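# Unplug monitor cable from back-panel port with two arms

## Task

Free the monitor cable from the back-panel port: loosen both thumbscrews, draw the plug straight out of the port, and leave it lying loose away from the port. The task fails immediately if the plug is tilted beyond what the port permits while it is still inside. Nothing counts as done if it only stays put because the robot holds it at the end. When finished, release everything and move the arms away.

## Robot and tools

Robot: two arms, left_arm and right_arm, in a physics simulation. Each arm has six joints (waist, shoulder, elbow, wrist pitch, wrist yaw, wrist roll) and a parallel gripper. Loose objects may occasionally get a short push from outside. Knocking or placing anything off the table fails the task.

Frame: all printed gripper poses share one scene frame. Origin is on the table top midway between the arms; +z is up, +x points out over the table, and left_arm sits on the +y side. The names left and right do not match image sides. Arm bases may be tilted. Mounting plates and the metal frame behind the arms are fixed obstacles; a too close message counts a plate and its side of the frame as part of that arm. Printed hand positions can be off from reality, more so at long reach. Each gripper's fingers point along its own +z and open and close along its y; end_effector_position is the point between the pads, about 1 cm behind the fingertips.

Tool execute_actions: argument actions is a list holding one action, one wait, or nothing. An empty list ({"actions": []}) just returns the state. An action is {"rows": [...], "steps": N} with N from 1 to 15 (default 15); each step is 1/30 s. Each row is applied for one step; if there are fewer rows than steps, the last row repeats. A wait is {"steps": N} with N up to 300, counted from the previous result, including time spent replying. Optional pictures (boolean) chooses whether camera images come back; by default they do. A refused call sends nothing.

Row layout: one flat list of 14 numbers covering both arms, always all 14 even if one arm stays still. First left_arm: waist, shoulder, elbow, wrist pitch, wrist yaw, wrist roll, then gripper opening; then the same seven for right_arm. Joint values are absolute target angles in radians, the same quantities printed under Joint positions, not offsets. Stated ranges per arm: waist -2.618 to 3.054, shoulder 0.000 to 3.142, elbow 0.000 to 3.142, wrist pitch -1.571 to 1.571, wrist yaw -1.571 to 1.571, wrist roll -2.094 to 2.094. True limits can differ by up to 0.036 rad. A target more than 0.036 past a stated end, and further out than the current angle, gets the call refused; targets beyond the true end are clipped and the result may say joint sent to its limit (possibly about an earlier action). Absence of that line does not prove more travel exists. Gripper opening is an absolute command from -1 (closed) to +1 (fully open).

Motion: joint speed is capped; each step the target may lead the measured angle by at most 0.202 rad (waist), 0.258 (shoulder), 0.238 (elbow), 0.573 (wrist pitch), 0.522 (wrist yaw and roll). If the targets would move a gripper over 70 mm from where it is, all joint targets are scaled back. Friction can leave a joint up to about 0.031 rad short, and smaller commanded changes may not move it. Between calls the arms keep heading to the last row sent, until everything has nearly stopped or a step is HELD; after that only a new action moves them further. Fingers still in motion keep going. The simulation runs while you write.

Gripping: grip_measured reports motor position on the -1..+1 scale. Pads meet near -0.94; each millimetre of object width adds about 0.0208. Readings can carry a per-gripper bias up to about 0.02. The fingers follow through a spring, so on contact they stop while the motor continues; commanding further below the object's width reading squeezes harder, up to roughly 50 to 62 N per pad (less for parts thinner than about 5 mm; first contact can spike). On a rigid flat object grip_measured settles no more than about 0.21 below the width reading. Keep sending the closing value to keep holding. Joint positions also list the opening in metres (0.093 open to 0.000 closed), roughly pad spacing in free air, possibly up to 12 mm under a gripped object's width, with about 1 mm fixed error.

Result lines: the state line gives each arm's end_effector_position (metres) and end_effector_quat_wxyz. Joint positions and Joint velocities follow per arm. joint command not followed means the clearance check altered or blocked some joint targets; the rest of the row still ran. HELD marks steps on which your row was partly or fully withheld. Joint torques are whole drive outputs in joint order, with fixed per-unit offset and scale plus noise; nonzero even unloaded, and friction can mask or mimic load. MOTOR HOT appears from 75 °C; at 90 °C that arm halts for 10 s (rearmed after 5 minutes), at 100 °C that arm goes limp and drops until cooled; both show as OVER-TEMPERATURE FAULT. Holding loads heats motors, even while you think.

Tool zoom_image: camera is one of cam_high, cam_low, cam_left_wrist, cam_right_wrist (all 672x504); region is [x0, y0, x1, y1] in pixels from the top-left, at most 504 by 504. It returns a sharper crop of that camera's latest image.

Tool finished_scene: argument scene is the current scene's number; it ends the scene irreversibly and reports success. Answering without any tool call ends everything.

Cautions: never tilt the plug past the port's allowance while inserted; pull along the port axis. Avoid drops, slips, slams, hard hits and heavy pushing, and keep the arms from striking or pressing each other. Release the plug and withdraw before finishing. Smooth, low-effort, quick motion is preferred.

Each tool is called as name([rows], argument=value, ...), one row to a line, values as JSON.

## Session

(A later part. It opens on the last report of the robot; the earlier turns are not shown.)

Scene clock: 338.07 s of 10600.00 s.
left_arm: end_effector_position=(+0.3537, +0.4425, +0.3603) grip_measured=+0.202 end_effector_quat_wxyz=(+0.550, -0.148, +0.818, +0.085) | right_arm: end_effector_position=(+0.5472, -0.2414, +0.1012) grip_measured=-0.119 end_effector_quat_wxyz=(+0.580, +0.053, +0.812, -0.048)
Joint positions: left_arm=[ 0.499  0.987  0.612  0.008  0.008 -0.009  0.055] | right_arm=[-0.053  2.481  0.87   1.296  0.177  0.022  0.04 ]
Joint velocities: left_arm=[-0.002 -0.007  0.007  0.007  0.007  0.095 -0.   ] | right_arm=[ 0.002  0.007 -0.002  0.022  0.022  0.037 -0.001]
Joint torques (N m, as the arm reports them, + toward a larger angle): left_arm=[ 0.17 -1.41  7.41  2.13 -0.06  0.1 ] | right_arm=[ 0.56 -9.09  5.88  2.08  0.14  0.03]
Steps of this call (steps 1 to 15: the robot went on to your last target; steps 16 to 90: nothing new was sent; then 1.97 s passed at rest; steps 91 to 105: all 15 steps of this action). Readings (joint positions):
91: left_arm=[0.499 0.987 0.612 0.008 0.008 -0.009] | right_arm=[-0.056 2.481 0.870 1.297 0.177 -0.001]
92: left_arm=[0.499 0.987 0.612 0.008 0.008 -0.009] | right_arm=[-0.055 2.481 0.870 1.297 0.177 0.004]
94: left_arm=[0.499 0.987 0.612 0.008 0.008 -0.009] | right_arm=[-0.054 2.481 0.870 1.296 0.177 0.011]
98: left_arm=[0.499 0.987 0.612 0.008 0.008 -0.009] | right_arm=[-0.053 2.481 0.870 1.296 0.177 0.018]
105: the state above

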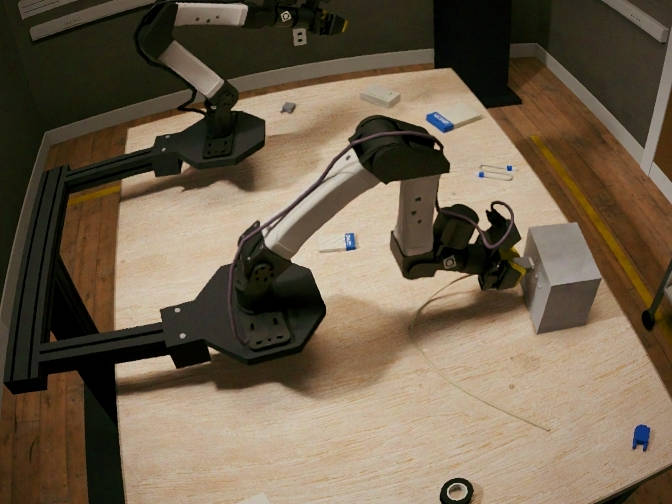

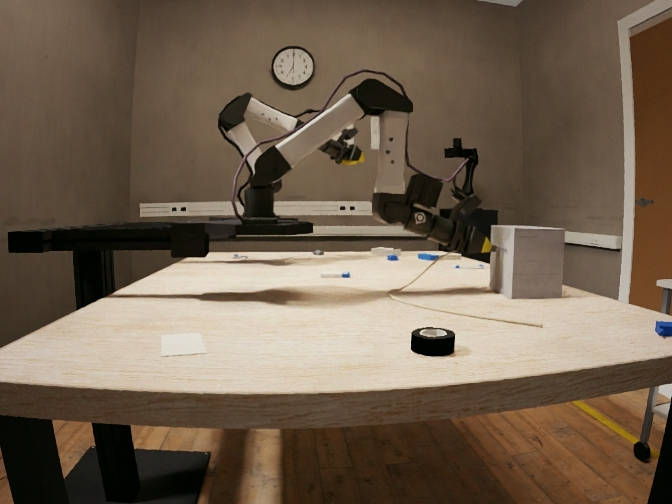

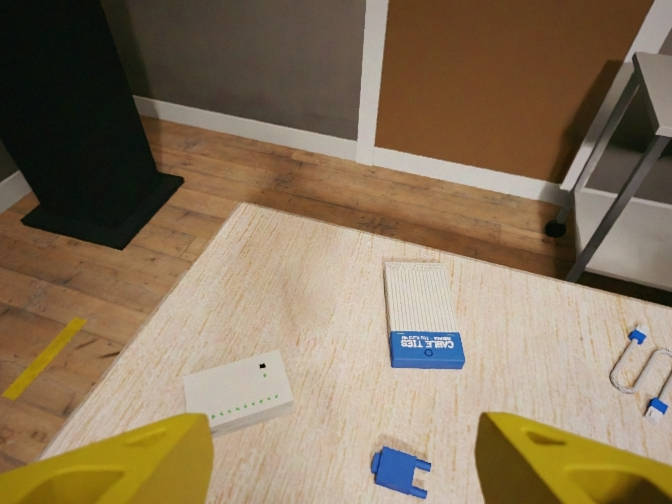

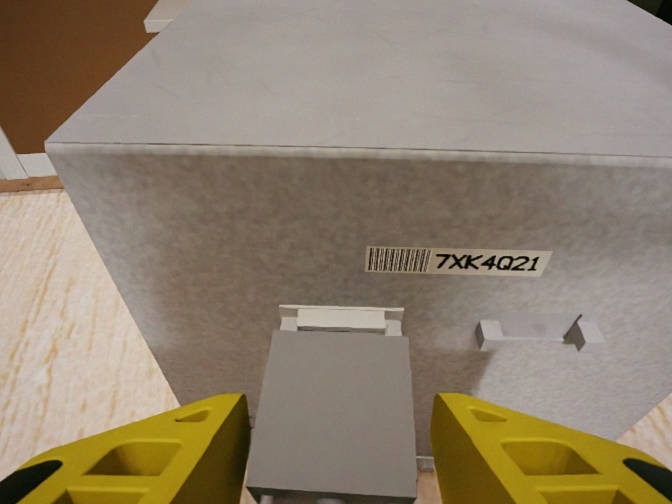

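execute_actions([
  {"rows":[[0.5,1,0.6,0,0,0,0.2,-0.043,2.48,0.87,1.297,0.18,0.03,-0.16],[0.5,1,0.6,0,0,0,0.2,-0.043,2.48,0.87,1.297,0.18,0.03,-0.18],[0.5,1,0.6,0,0,0,0.2,-0.043,2.48,0.87,1.297,0.18,0.03,-0.2],[0.5,1,0.6,0,0,0,0.2,-0.043,2.48,0.87,1.297,0.18,0.03,-0.23],[0.5,1,0.6,0,0,0,0.2,-0.043,2.48,0.87,1.297,0.18,0.03,-0.26],[0.5,1,0.6,0,0,0,0.2,-0.043,2.48,0.87,1.297,0.18,0.03,-0.3],[0.5,1,0.6,0,0,0,0.2,-0.043,2.48,0.87,1.297,0.18,0.03,-0.35],[0.5,1,0.6,0,0,0,0.2,-0.043,2.475,0.86,1.3,0.18,0.03,-0.42],[0.5,1,0.6,0,0,0,0.2,-0.043,2.47,0.85,1.305,0.18,0.03,-0.42],[0.5,1,0.6,0,0,0,0.2,-0.042,2.468,0.84,1.312,0.182,0.03,-0.42],[0.5,1,0.6,0,0,0,0.2,-0.041,2.466,0.83,1.32,0.184,0.03,-0.42]]},
])

Scene clock: 343.70 s of 10600.00 s.
left_arm: end_effector_position=(+0.3537, +0.4425, +0.3603) grip_measured=+0.202 end_effector_quat_wxyz=(+0.550, -0.148, +0.818, +0.085) | right_arm: end_effector_position=(+0.5465, -0.2410, +0.1013) grip_measured=-0.406 end_effector_quat_wxyz=(+0.580, +0.055, +0.811, -0.048)
Joint positions: left_arm=[ 0.499  0.987  0.612  0.008  0.008 -0.009  0.055] | right_arm=[-0.05   2.481  0.868  1.299  0.183  0.027  0.026]
Joint velocities: left_arm=[ 0.017  0.002  0.012 -0.037  0.022  0.022 -0.001] | right_arm=[-0.012 -0.007  0.022 -0.037 -0.022 -0.037  0.001]
Joint torques (N m, as the arm reports them, + toward a larger angle): left_arm=[ 0.16 -1.35  7.57  2.14 -0.08  0.13] | right_arm=[  0.98 -10.86   0.91   2.3    0.12  -0.01]
Steps of this call (steps 1 to 15: the robot went on to your last target; steps 16 to 90: nothing new was sent; then 2.13 s passed at rest; steps 91 to 105: all 15 steps of this action). Readings (joint positions):
91: left_arm=[0.499 0.987 0.612 0.008 0.008 -0.009] | right_arm=[-0.053 2.481 0.870 1.296 0.177 0.023]
92: left_arm=[0.499 0.987 0.612 0.008 0.008 -0.009] | right_arm=[-0.053 2.481 0.870 1.296 0.177 0.024]
94: left_arm=[0.499 0.987 0.612 0.008 0.008 -0.009] | right_arm=[-0.052 2.481 0.870 1.296 0.177 0.024]
98: left_arm=[0.499 0.987 0.612 0.008 0.008 -0.009] | right_arm=[-0.050 2.481 0.870 1.296 0.183 0.026]
105: the state above

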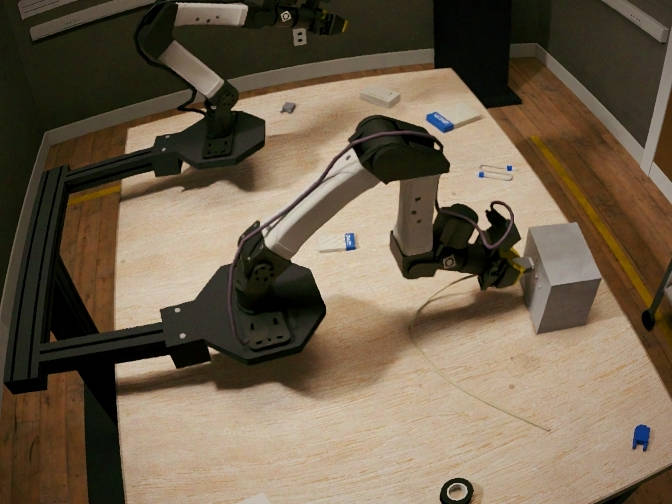

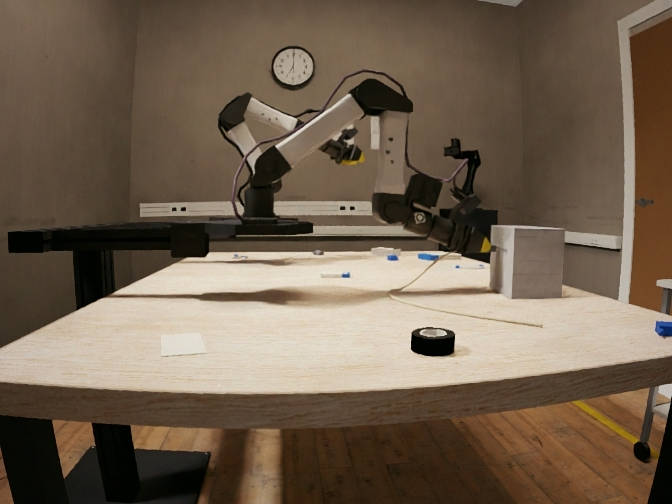

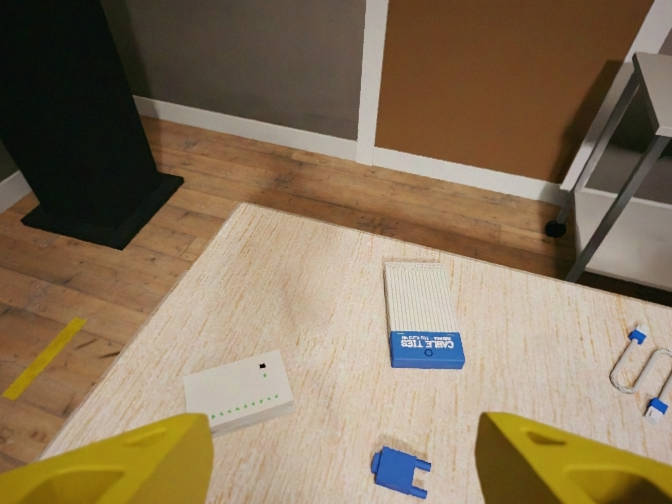

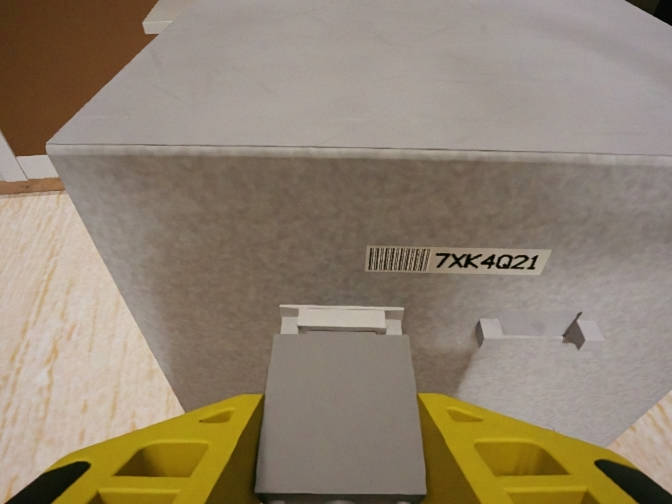

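execute_actions([
  {"rows":[[0.5,1,0.6,0,0,0,0.2,-0.045,2.475,0.825,1.29,0.184,0.03,-0.5],[0.5,1,0.6,0,0,0,0.2,-0.045,2.48,0.82,1.27,0.184,0.03,-0.5],[0.5,1,0.6,0,0,0,0.2,-0.045,2.48,0.81,1.26,0.184,0.03,-0.5],[0.5,1,0.6,0,0,0,0.2,-0.045,2.485,0.80,1.25,0.184,0.03,-0.5]]},
], pictures=false)

Scene clock: 347.90 s of 10600.00 s.
left_arm: end_effector_position=(+0.3537, +0.4425, +0.3603) grip_measured=+0.202 end_effector_quat_wxyz=(+0.550, -0.148, +0.818, +0.085) | right_arm: end_effector_position=(+0.5230, -0.2410, +0.0759) grip_measured=-0.466 end_effector_quat_wxyz=(+0.537, +0.051, +0.841, -0.051)
Joint positions: left_arm=[ 0.499  0.987  0.612  0.008  0.008 -0.009  0.055] | right_arm=[-0.05   2.479  0.81   1.248  0.182  0.027  0.023]
Joint velocities: left_arm=[-0.002 -0.012 -0.012 -0.037  0.081 -0.022  0.001] | right_arm=[-0.002 -0.002 -0.002  0.037  0.007  0.007  0.001]
Joint torques (N m, as the arm reports them, + toward a larger angle): left_arm=[ 0.14 -1.37  7.52  2.17 -0.08  0.14] | right_arm=[ 0.46 -8.96  2.96  2.12  0.15 -0.06]
Steps of this call (steps 1 to 15: the robot went on to your last target; steps 16 to 90: nothing new was sent; then 0.70 s passed at rest; steps 91 to 105: all 15 steps of this action). Readings (joint positions):
91: left_arm=[0.499 0.987 0.612 0.008 0.008 -0.009] | right_arm=[-0.050 2.481 0.868 1.298 0.183 0.027]
92: left_arm=[0.499 0.987 0.612 0.008 0.008 -0.009] | right_arm=[-0.050 2.481 0.868 1.296 0.183 0.027]
94: left_arm=[0.499 0.987 0.612 0.008 0.008 -0.009] | right_arm=[-0.050 2.481 0.860 1.299 0.183 0.027]
98: left_arm=[0.499 0.987 0.612 0.008 0.008 -0.009] | right_arm=[-0.050 2.479 0.823 1.281 0.182 0.027]
105: the state above

execute_actions([
  {"rows":[[0.5,1,0.6,0,0,0,0.2,-0.045,2.52,0.8,1.3,0.184,0.03,-0.5],[0.5,1,0.6,0,0,0,0.2,-0.045,2.55,0.8,1.33,0.184,0.03,-0.5],[0.5,1,0.6,0,0,0,0.2,-0.045,2.58,0.8,1.36,0.184,0.03,-0.5],[0.5,1,0.6,0,0,0,0.2,-0.045,2.61,0.8,1.39,0.184,0.03,-0.5],[0.5,1,0.6,0,0,0,0.2,-0.045,2.64,0.8,1.42,0.184,0.03,-0.5],[0.5,1,0.6,0,0,0,0.2,-0.045,2.67,0.8,1.45,0.184,0.03,-0.5],[0.5,1,0.6,0,0,0,0.2,-0.045,2.7,0.8,1.47,0.184,0.03,-0.5],[0.5,1,0.6,0,0,0,0.2,-0.045,2.72,0.8,1.48,0.184,0.03,-0.5]]},
])

Scene clock: 351.50 s of 10600.00 s.
left_arm: end_effector_position=(+0.3537, +0.4425, +0.3603) grip_measured=+0.202 end_effector_quat_wxyz=(+0.550, -0.148, +0.818, +0.085) | right_arm: end_effector_position=(+0.4915, -0.2409, +0.0147) grip_measured=-0.466 end_effector_quat_wxyz=(+0.522, +0.050, +0.850, -0.052)
Joint positions: left_arm=[ 0.499  0.987  0.612  0.008  0.008 -0.009  0.055] | right_arm=[-0.05   2.715  0.81   1.45   0.183  0.029  0.023]
Joint velocities: left_arm=[ 0.007  0.007  0.012 -0.007  0.037 -0.007 -0.   ] | right_arm=[-0.002 -0.007  0.007  0.051  0.022 -0.051 -0.001]
Joint torques (N m, as the arm reports them, + toward a larger angle): left_arm=[ 0.34 -1.52  7.37  2.11 -0.09  0.11] | right_arm=[ 0.22 -8.74  1.17  2.31  0.15  0.  ]
Steps of this call (steps 1 to 15: the robot went on to your last target; steps 16 to 90: nothing new was sent; then 0.10 s passed at rest; steps 91 to 105: all 15 steps of this action). Readings (joint positions):
91: left_arm=[0.499 0.987 0.612 0.008 0.008 -0.009] | right_arm=[-0.050 2.484 0.810 1.252 0.182 0.027]
92: left_arm=[0.499 0.987 0.612 0.008 0.008 -0.009] | right_arm=[-0.050 2.494 0.810 1.269 0.182 0.027]
94: left_arm=[0.499 0.987 0.612 0.008 0.008 -0.009] | right_arm=[-0.050 2.534 0.810 1.313 0.182 0.027]
98: left_arm=[0.499 0.987 0.612 0.008 0.008 -0.009] | right_arm=[-0.050 2.664 0.810 1.394 0.182 0.027]
105: the state above

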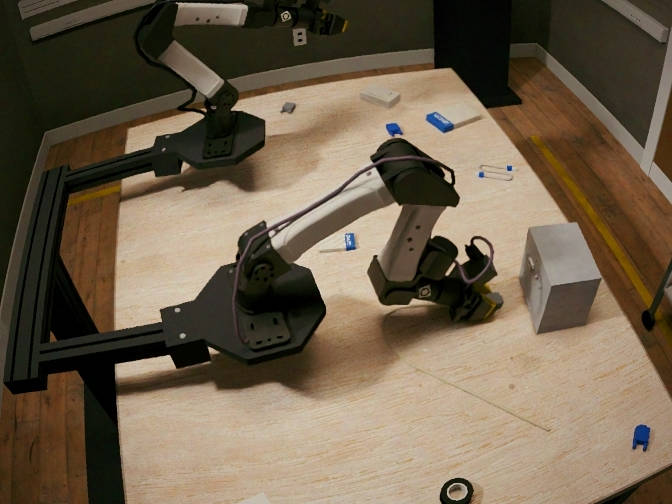

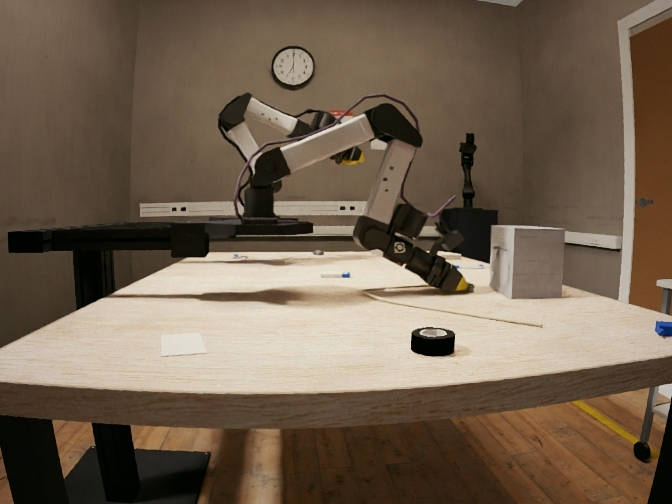

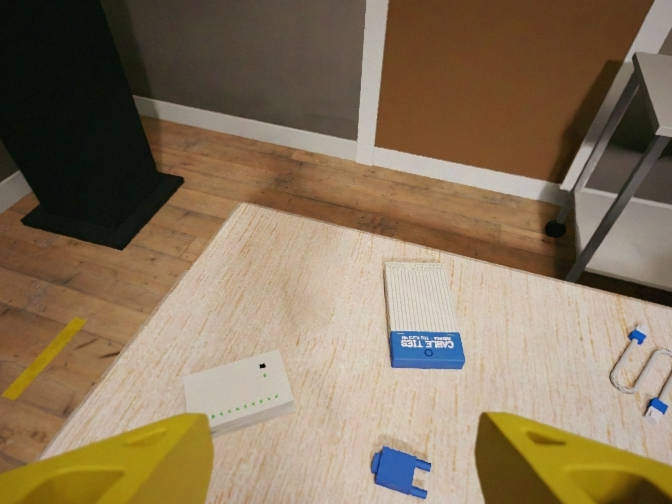

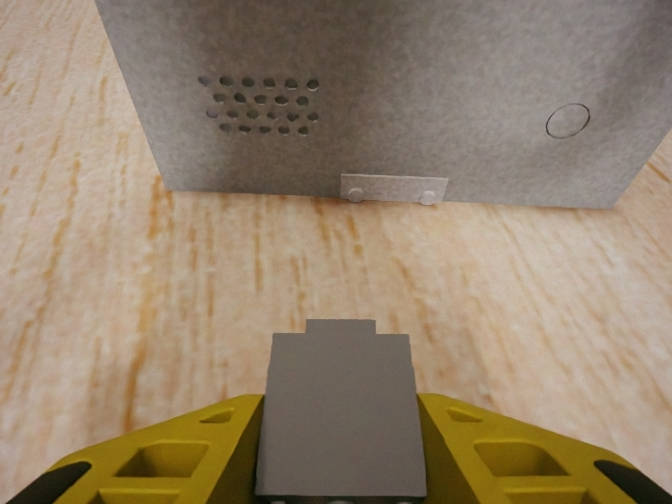

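execute_actions([
  {"rows":[[0.5,1,0.6,0,0,0,0.2,-0.045,2.72,0.8,1.44,0.184,0.03,-0.5]],"steps":8},
], pictures=false)

execute_actions([
  {"rows":[[0.5,1,0.6,0,0,0,0.2,-0.045,2.72,0.8,1.44,0.184,0.03,0.3]],"steps":6},
], pictures=false)

execute_actions([
  {"rows":[[0.5,1,0.6,0,0,0,0.2,-0.045,2.55,0.75,1.44,0.184,0.03,0.3],[0.5,1,0.6,0,0,0,0.2,-0.045,2.55,0.75,1.44,0.184,0.03,0.3],[0.5,1,0.6,0,0,0,0.2,-0.045,2.55,0.75,1.44,0.184,0.03,0.3],[0.5,1,0.6,0,0,0,0.2,-0.045,2.2,0.5,1.3,0.184,0.03,0.3]]},
])

finished_scene(scene=1)

Scene clock: 356.27 s of 10600.00 s.
left_arm: end_effector_position=(+0.3537, +0.4425, +0.3603) grip_measured=+0.202 end_effector_quat_wxyz=(+0.550, -0.148, +0.818, +0.085) | right_arm: end_effector_position=(+0.4903, -0.2409, +0.0124) grip_measured=-0.466 end_effector_quat_wxyz=(+0.518, +0.049, +0.852, -0.052)
Joint positions: left_arm=[ 0.499  0.987  0.612  0.008  0.008 -0.009  0.055] | right_arm=[-0.05   2.715  0.81   1.439  0.183  0.029  0.023]
Joint velocities: left_arm=[ 0.007  0.007 -0.037 -0.007  0.037  0.051 -0.001] | right_arm=[-0.012  0.007 -0.002  0.007 -0.007 -0.051 -0.   ]
Joint torques (N m, as the arm reports them, + toward a larger angle): left_arm=[ 0.19 -1.39  7.51  2.16 -0.09  0.12] | right_arm=[ 0.42 -8.99  1.42  2.16  0.19 -0.08]
Steps of this call (steps 1 to 15: the robot went on to your last target; steps 16 to 90: nothing new was sent; then 1.50 s passed at rest; steps 91 to 98: all 8 steps of this action). Readings (joint positions):
91: left_arm=[0.499 0.987 0.612 0.008 0.008 -0.009] | right_arm=[-0.050 2.715 0.810 1.454 0.183 0.029]
92: left_arm=[0.499 0.987 0.612 0.008 0.008 -0.009] | right_arm=[-0.050 2.715 0.810 1.451 0.183 0.029]
94: left_arm=[0.499 0.987 0.612 0.008 0.008 -0.009] | right_arm=[-0.050 2.715 0.810 1.445 0.183 0.029]
98: the state above

Scene clock: 356.47 s of 10600.00 s.
left_arm: end_effector_position=(+0.3537, +0.4425, +0.3603) grip_measured=+0.202 end_effector_quat_wxyz=(+0.550, -0.148, +0.818, +0.085) | right_arm: end_effector_position=(+0.4903, -0.2409, +0.0124) grip_measured=+0.298 end_effector_quat_wxyz=(+0.518, +0.049, +0.852, -0.052)
Joint positions: left_arm=[ 0.499  0.987  0.612  0.008  0.008 -0.009  0.055] | right_arm=[-0.05   2.715  0.81   1.439  0.183  0.029  0.059]
Joint velocities: left_arm=[-0.002 -0.007  0.002 -0.037  0.007 -0.066 -0.002] | right_arm=[ 0.012 -0.012 -0.022  0.022  0.022 -0.007  0.002]
Joint torques (N m, as the arm reports them, + toward a larger angle): left_arm=[ 0.38 -1.44  7.56  2.15 -0.09  0.12] | right_arm=[ 0.39 -8.67  0.85  2.1   0.17 -0.08]
Steps of this call (steps 1 to 6: all 6 steps of this action). Readings (joint positions):
1: left_arm=[0.499 0.987 0.612 0.008 0.008 -0.009] | right_arm=[-0.050 2.715 0.810 1.439 0.183 0.029]
2: left_arm=[0.499 0.987 0.612 0.008 0.008 -0.009] | right_arm=[-0.050 2.715 0.810 1.439 0.183 0.029]
4: left_arm=[0.499 0.987 0.612 0.008 0.008 -0.009] | right_arm=[-0.050 2.715 0.810 1.439 0.183 0.029]
6: the state above

Scene clock: 356.97 s of 10600.00 s.
left_arm: end_effector_position=(+0.3537, +0.4425, +0.3603) grip_measured=+0.202 end_effector_quat_wxyz=(+0.550, -0.148, +0.818, +0.085) | right_arm: end_effector_position=(+0.4740, -0.2439, +0.1453) grip_measured=+0.299 end_effector_quat_wxyz=(+0.566, +0.054, +0.821, -0.048)
Joint positions: left_arm=[ 0.499  0.987  0.612  0.008  0.008 -0.009  0.055] | right_arm=[-0.05   2.188  0.515  1.323  0.182  0.029  0.06 ]
Joint velocities: left_arm=[-0.002 -0.012 -0.007 -0.022 -0.022 -0.022  0.   ] | right_arm=[-0.027  0.027 -0.002 -0.154 -0.007  0.007  0.   ]
Joint torques (N m, as the arm reports them, + toward a larger angle): left_arm=[ 0.14 -1.26  7.58  2.14 -0.08  0.13] | right_arm=[ 0.4  -6.95  3.08  2.15  0.19  0.  ]
Steps of this call (steps 1 to 15: all 15 steps of this action). Readings (joint positions):
1: left_arm=[0.499 0.987 0.612 0.008 0.008 -0.009] | right_arm=[-0.050 2.695 0.800 1.425 0.183 0.029]
2: left_arm=[0.499 0.987 0.612 0.008 0.008 -0.009] | right_arm=[-0.050 2.661 0.776 1.410 0.183 0.029]
4: left_arm=[0.499 0.987 0.612 0.008 0.008 -0.009] | right_arm=[-0.050 2.564 0.722 1.388 0.181 0.029]
8: left_arm=[0.499 0.987 0.612 0.008 0.008 -0.009] | right_arm=[-0.050 2.243 0.516 1.336 0.182 0.029]
15: the state above

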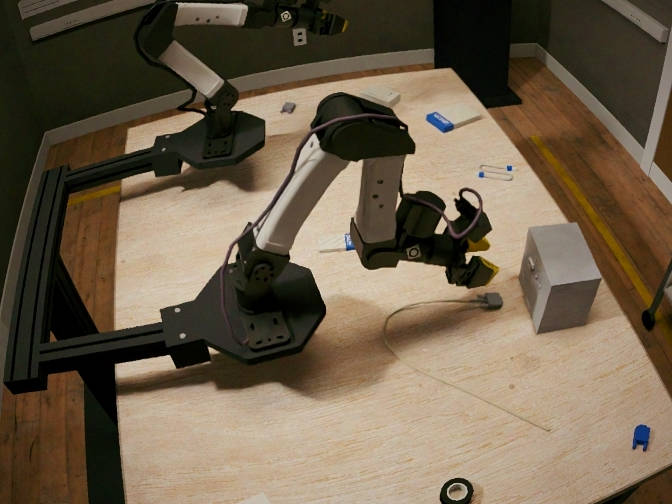

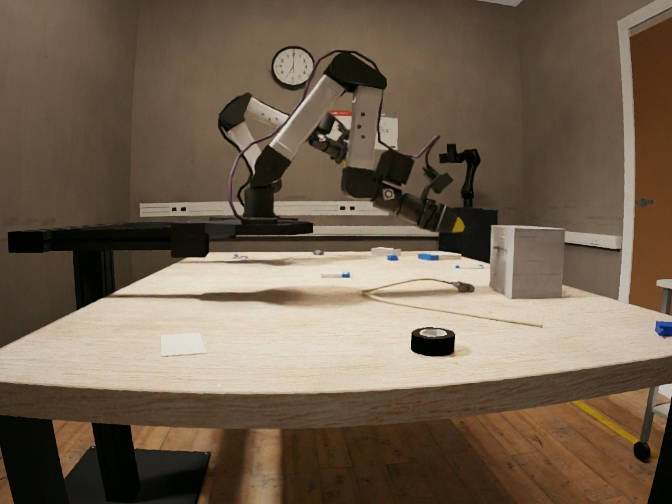

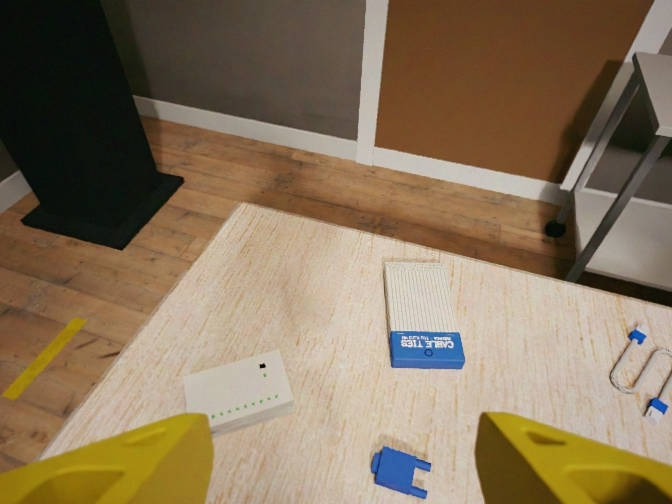

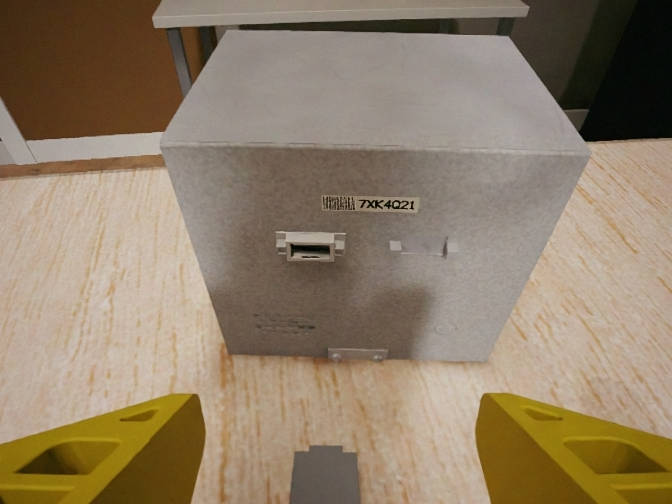

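The scene is finished: the task was done.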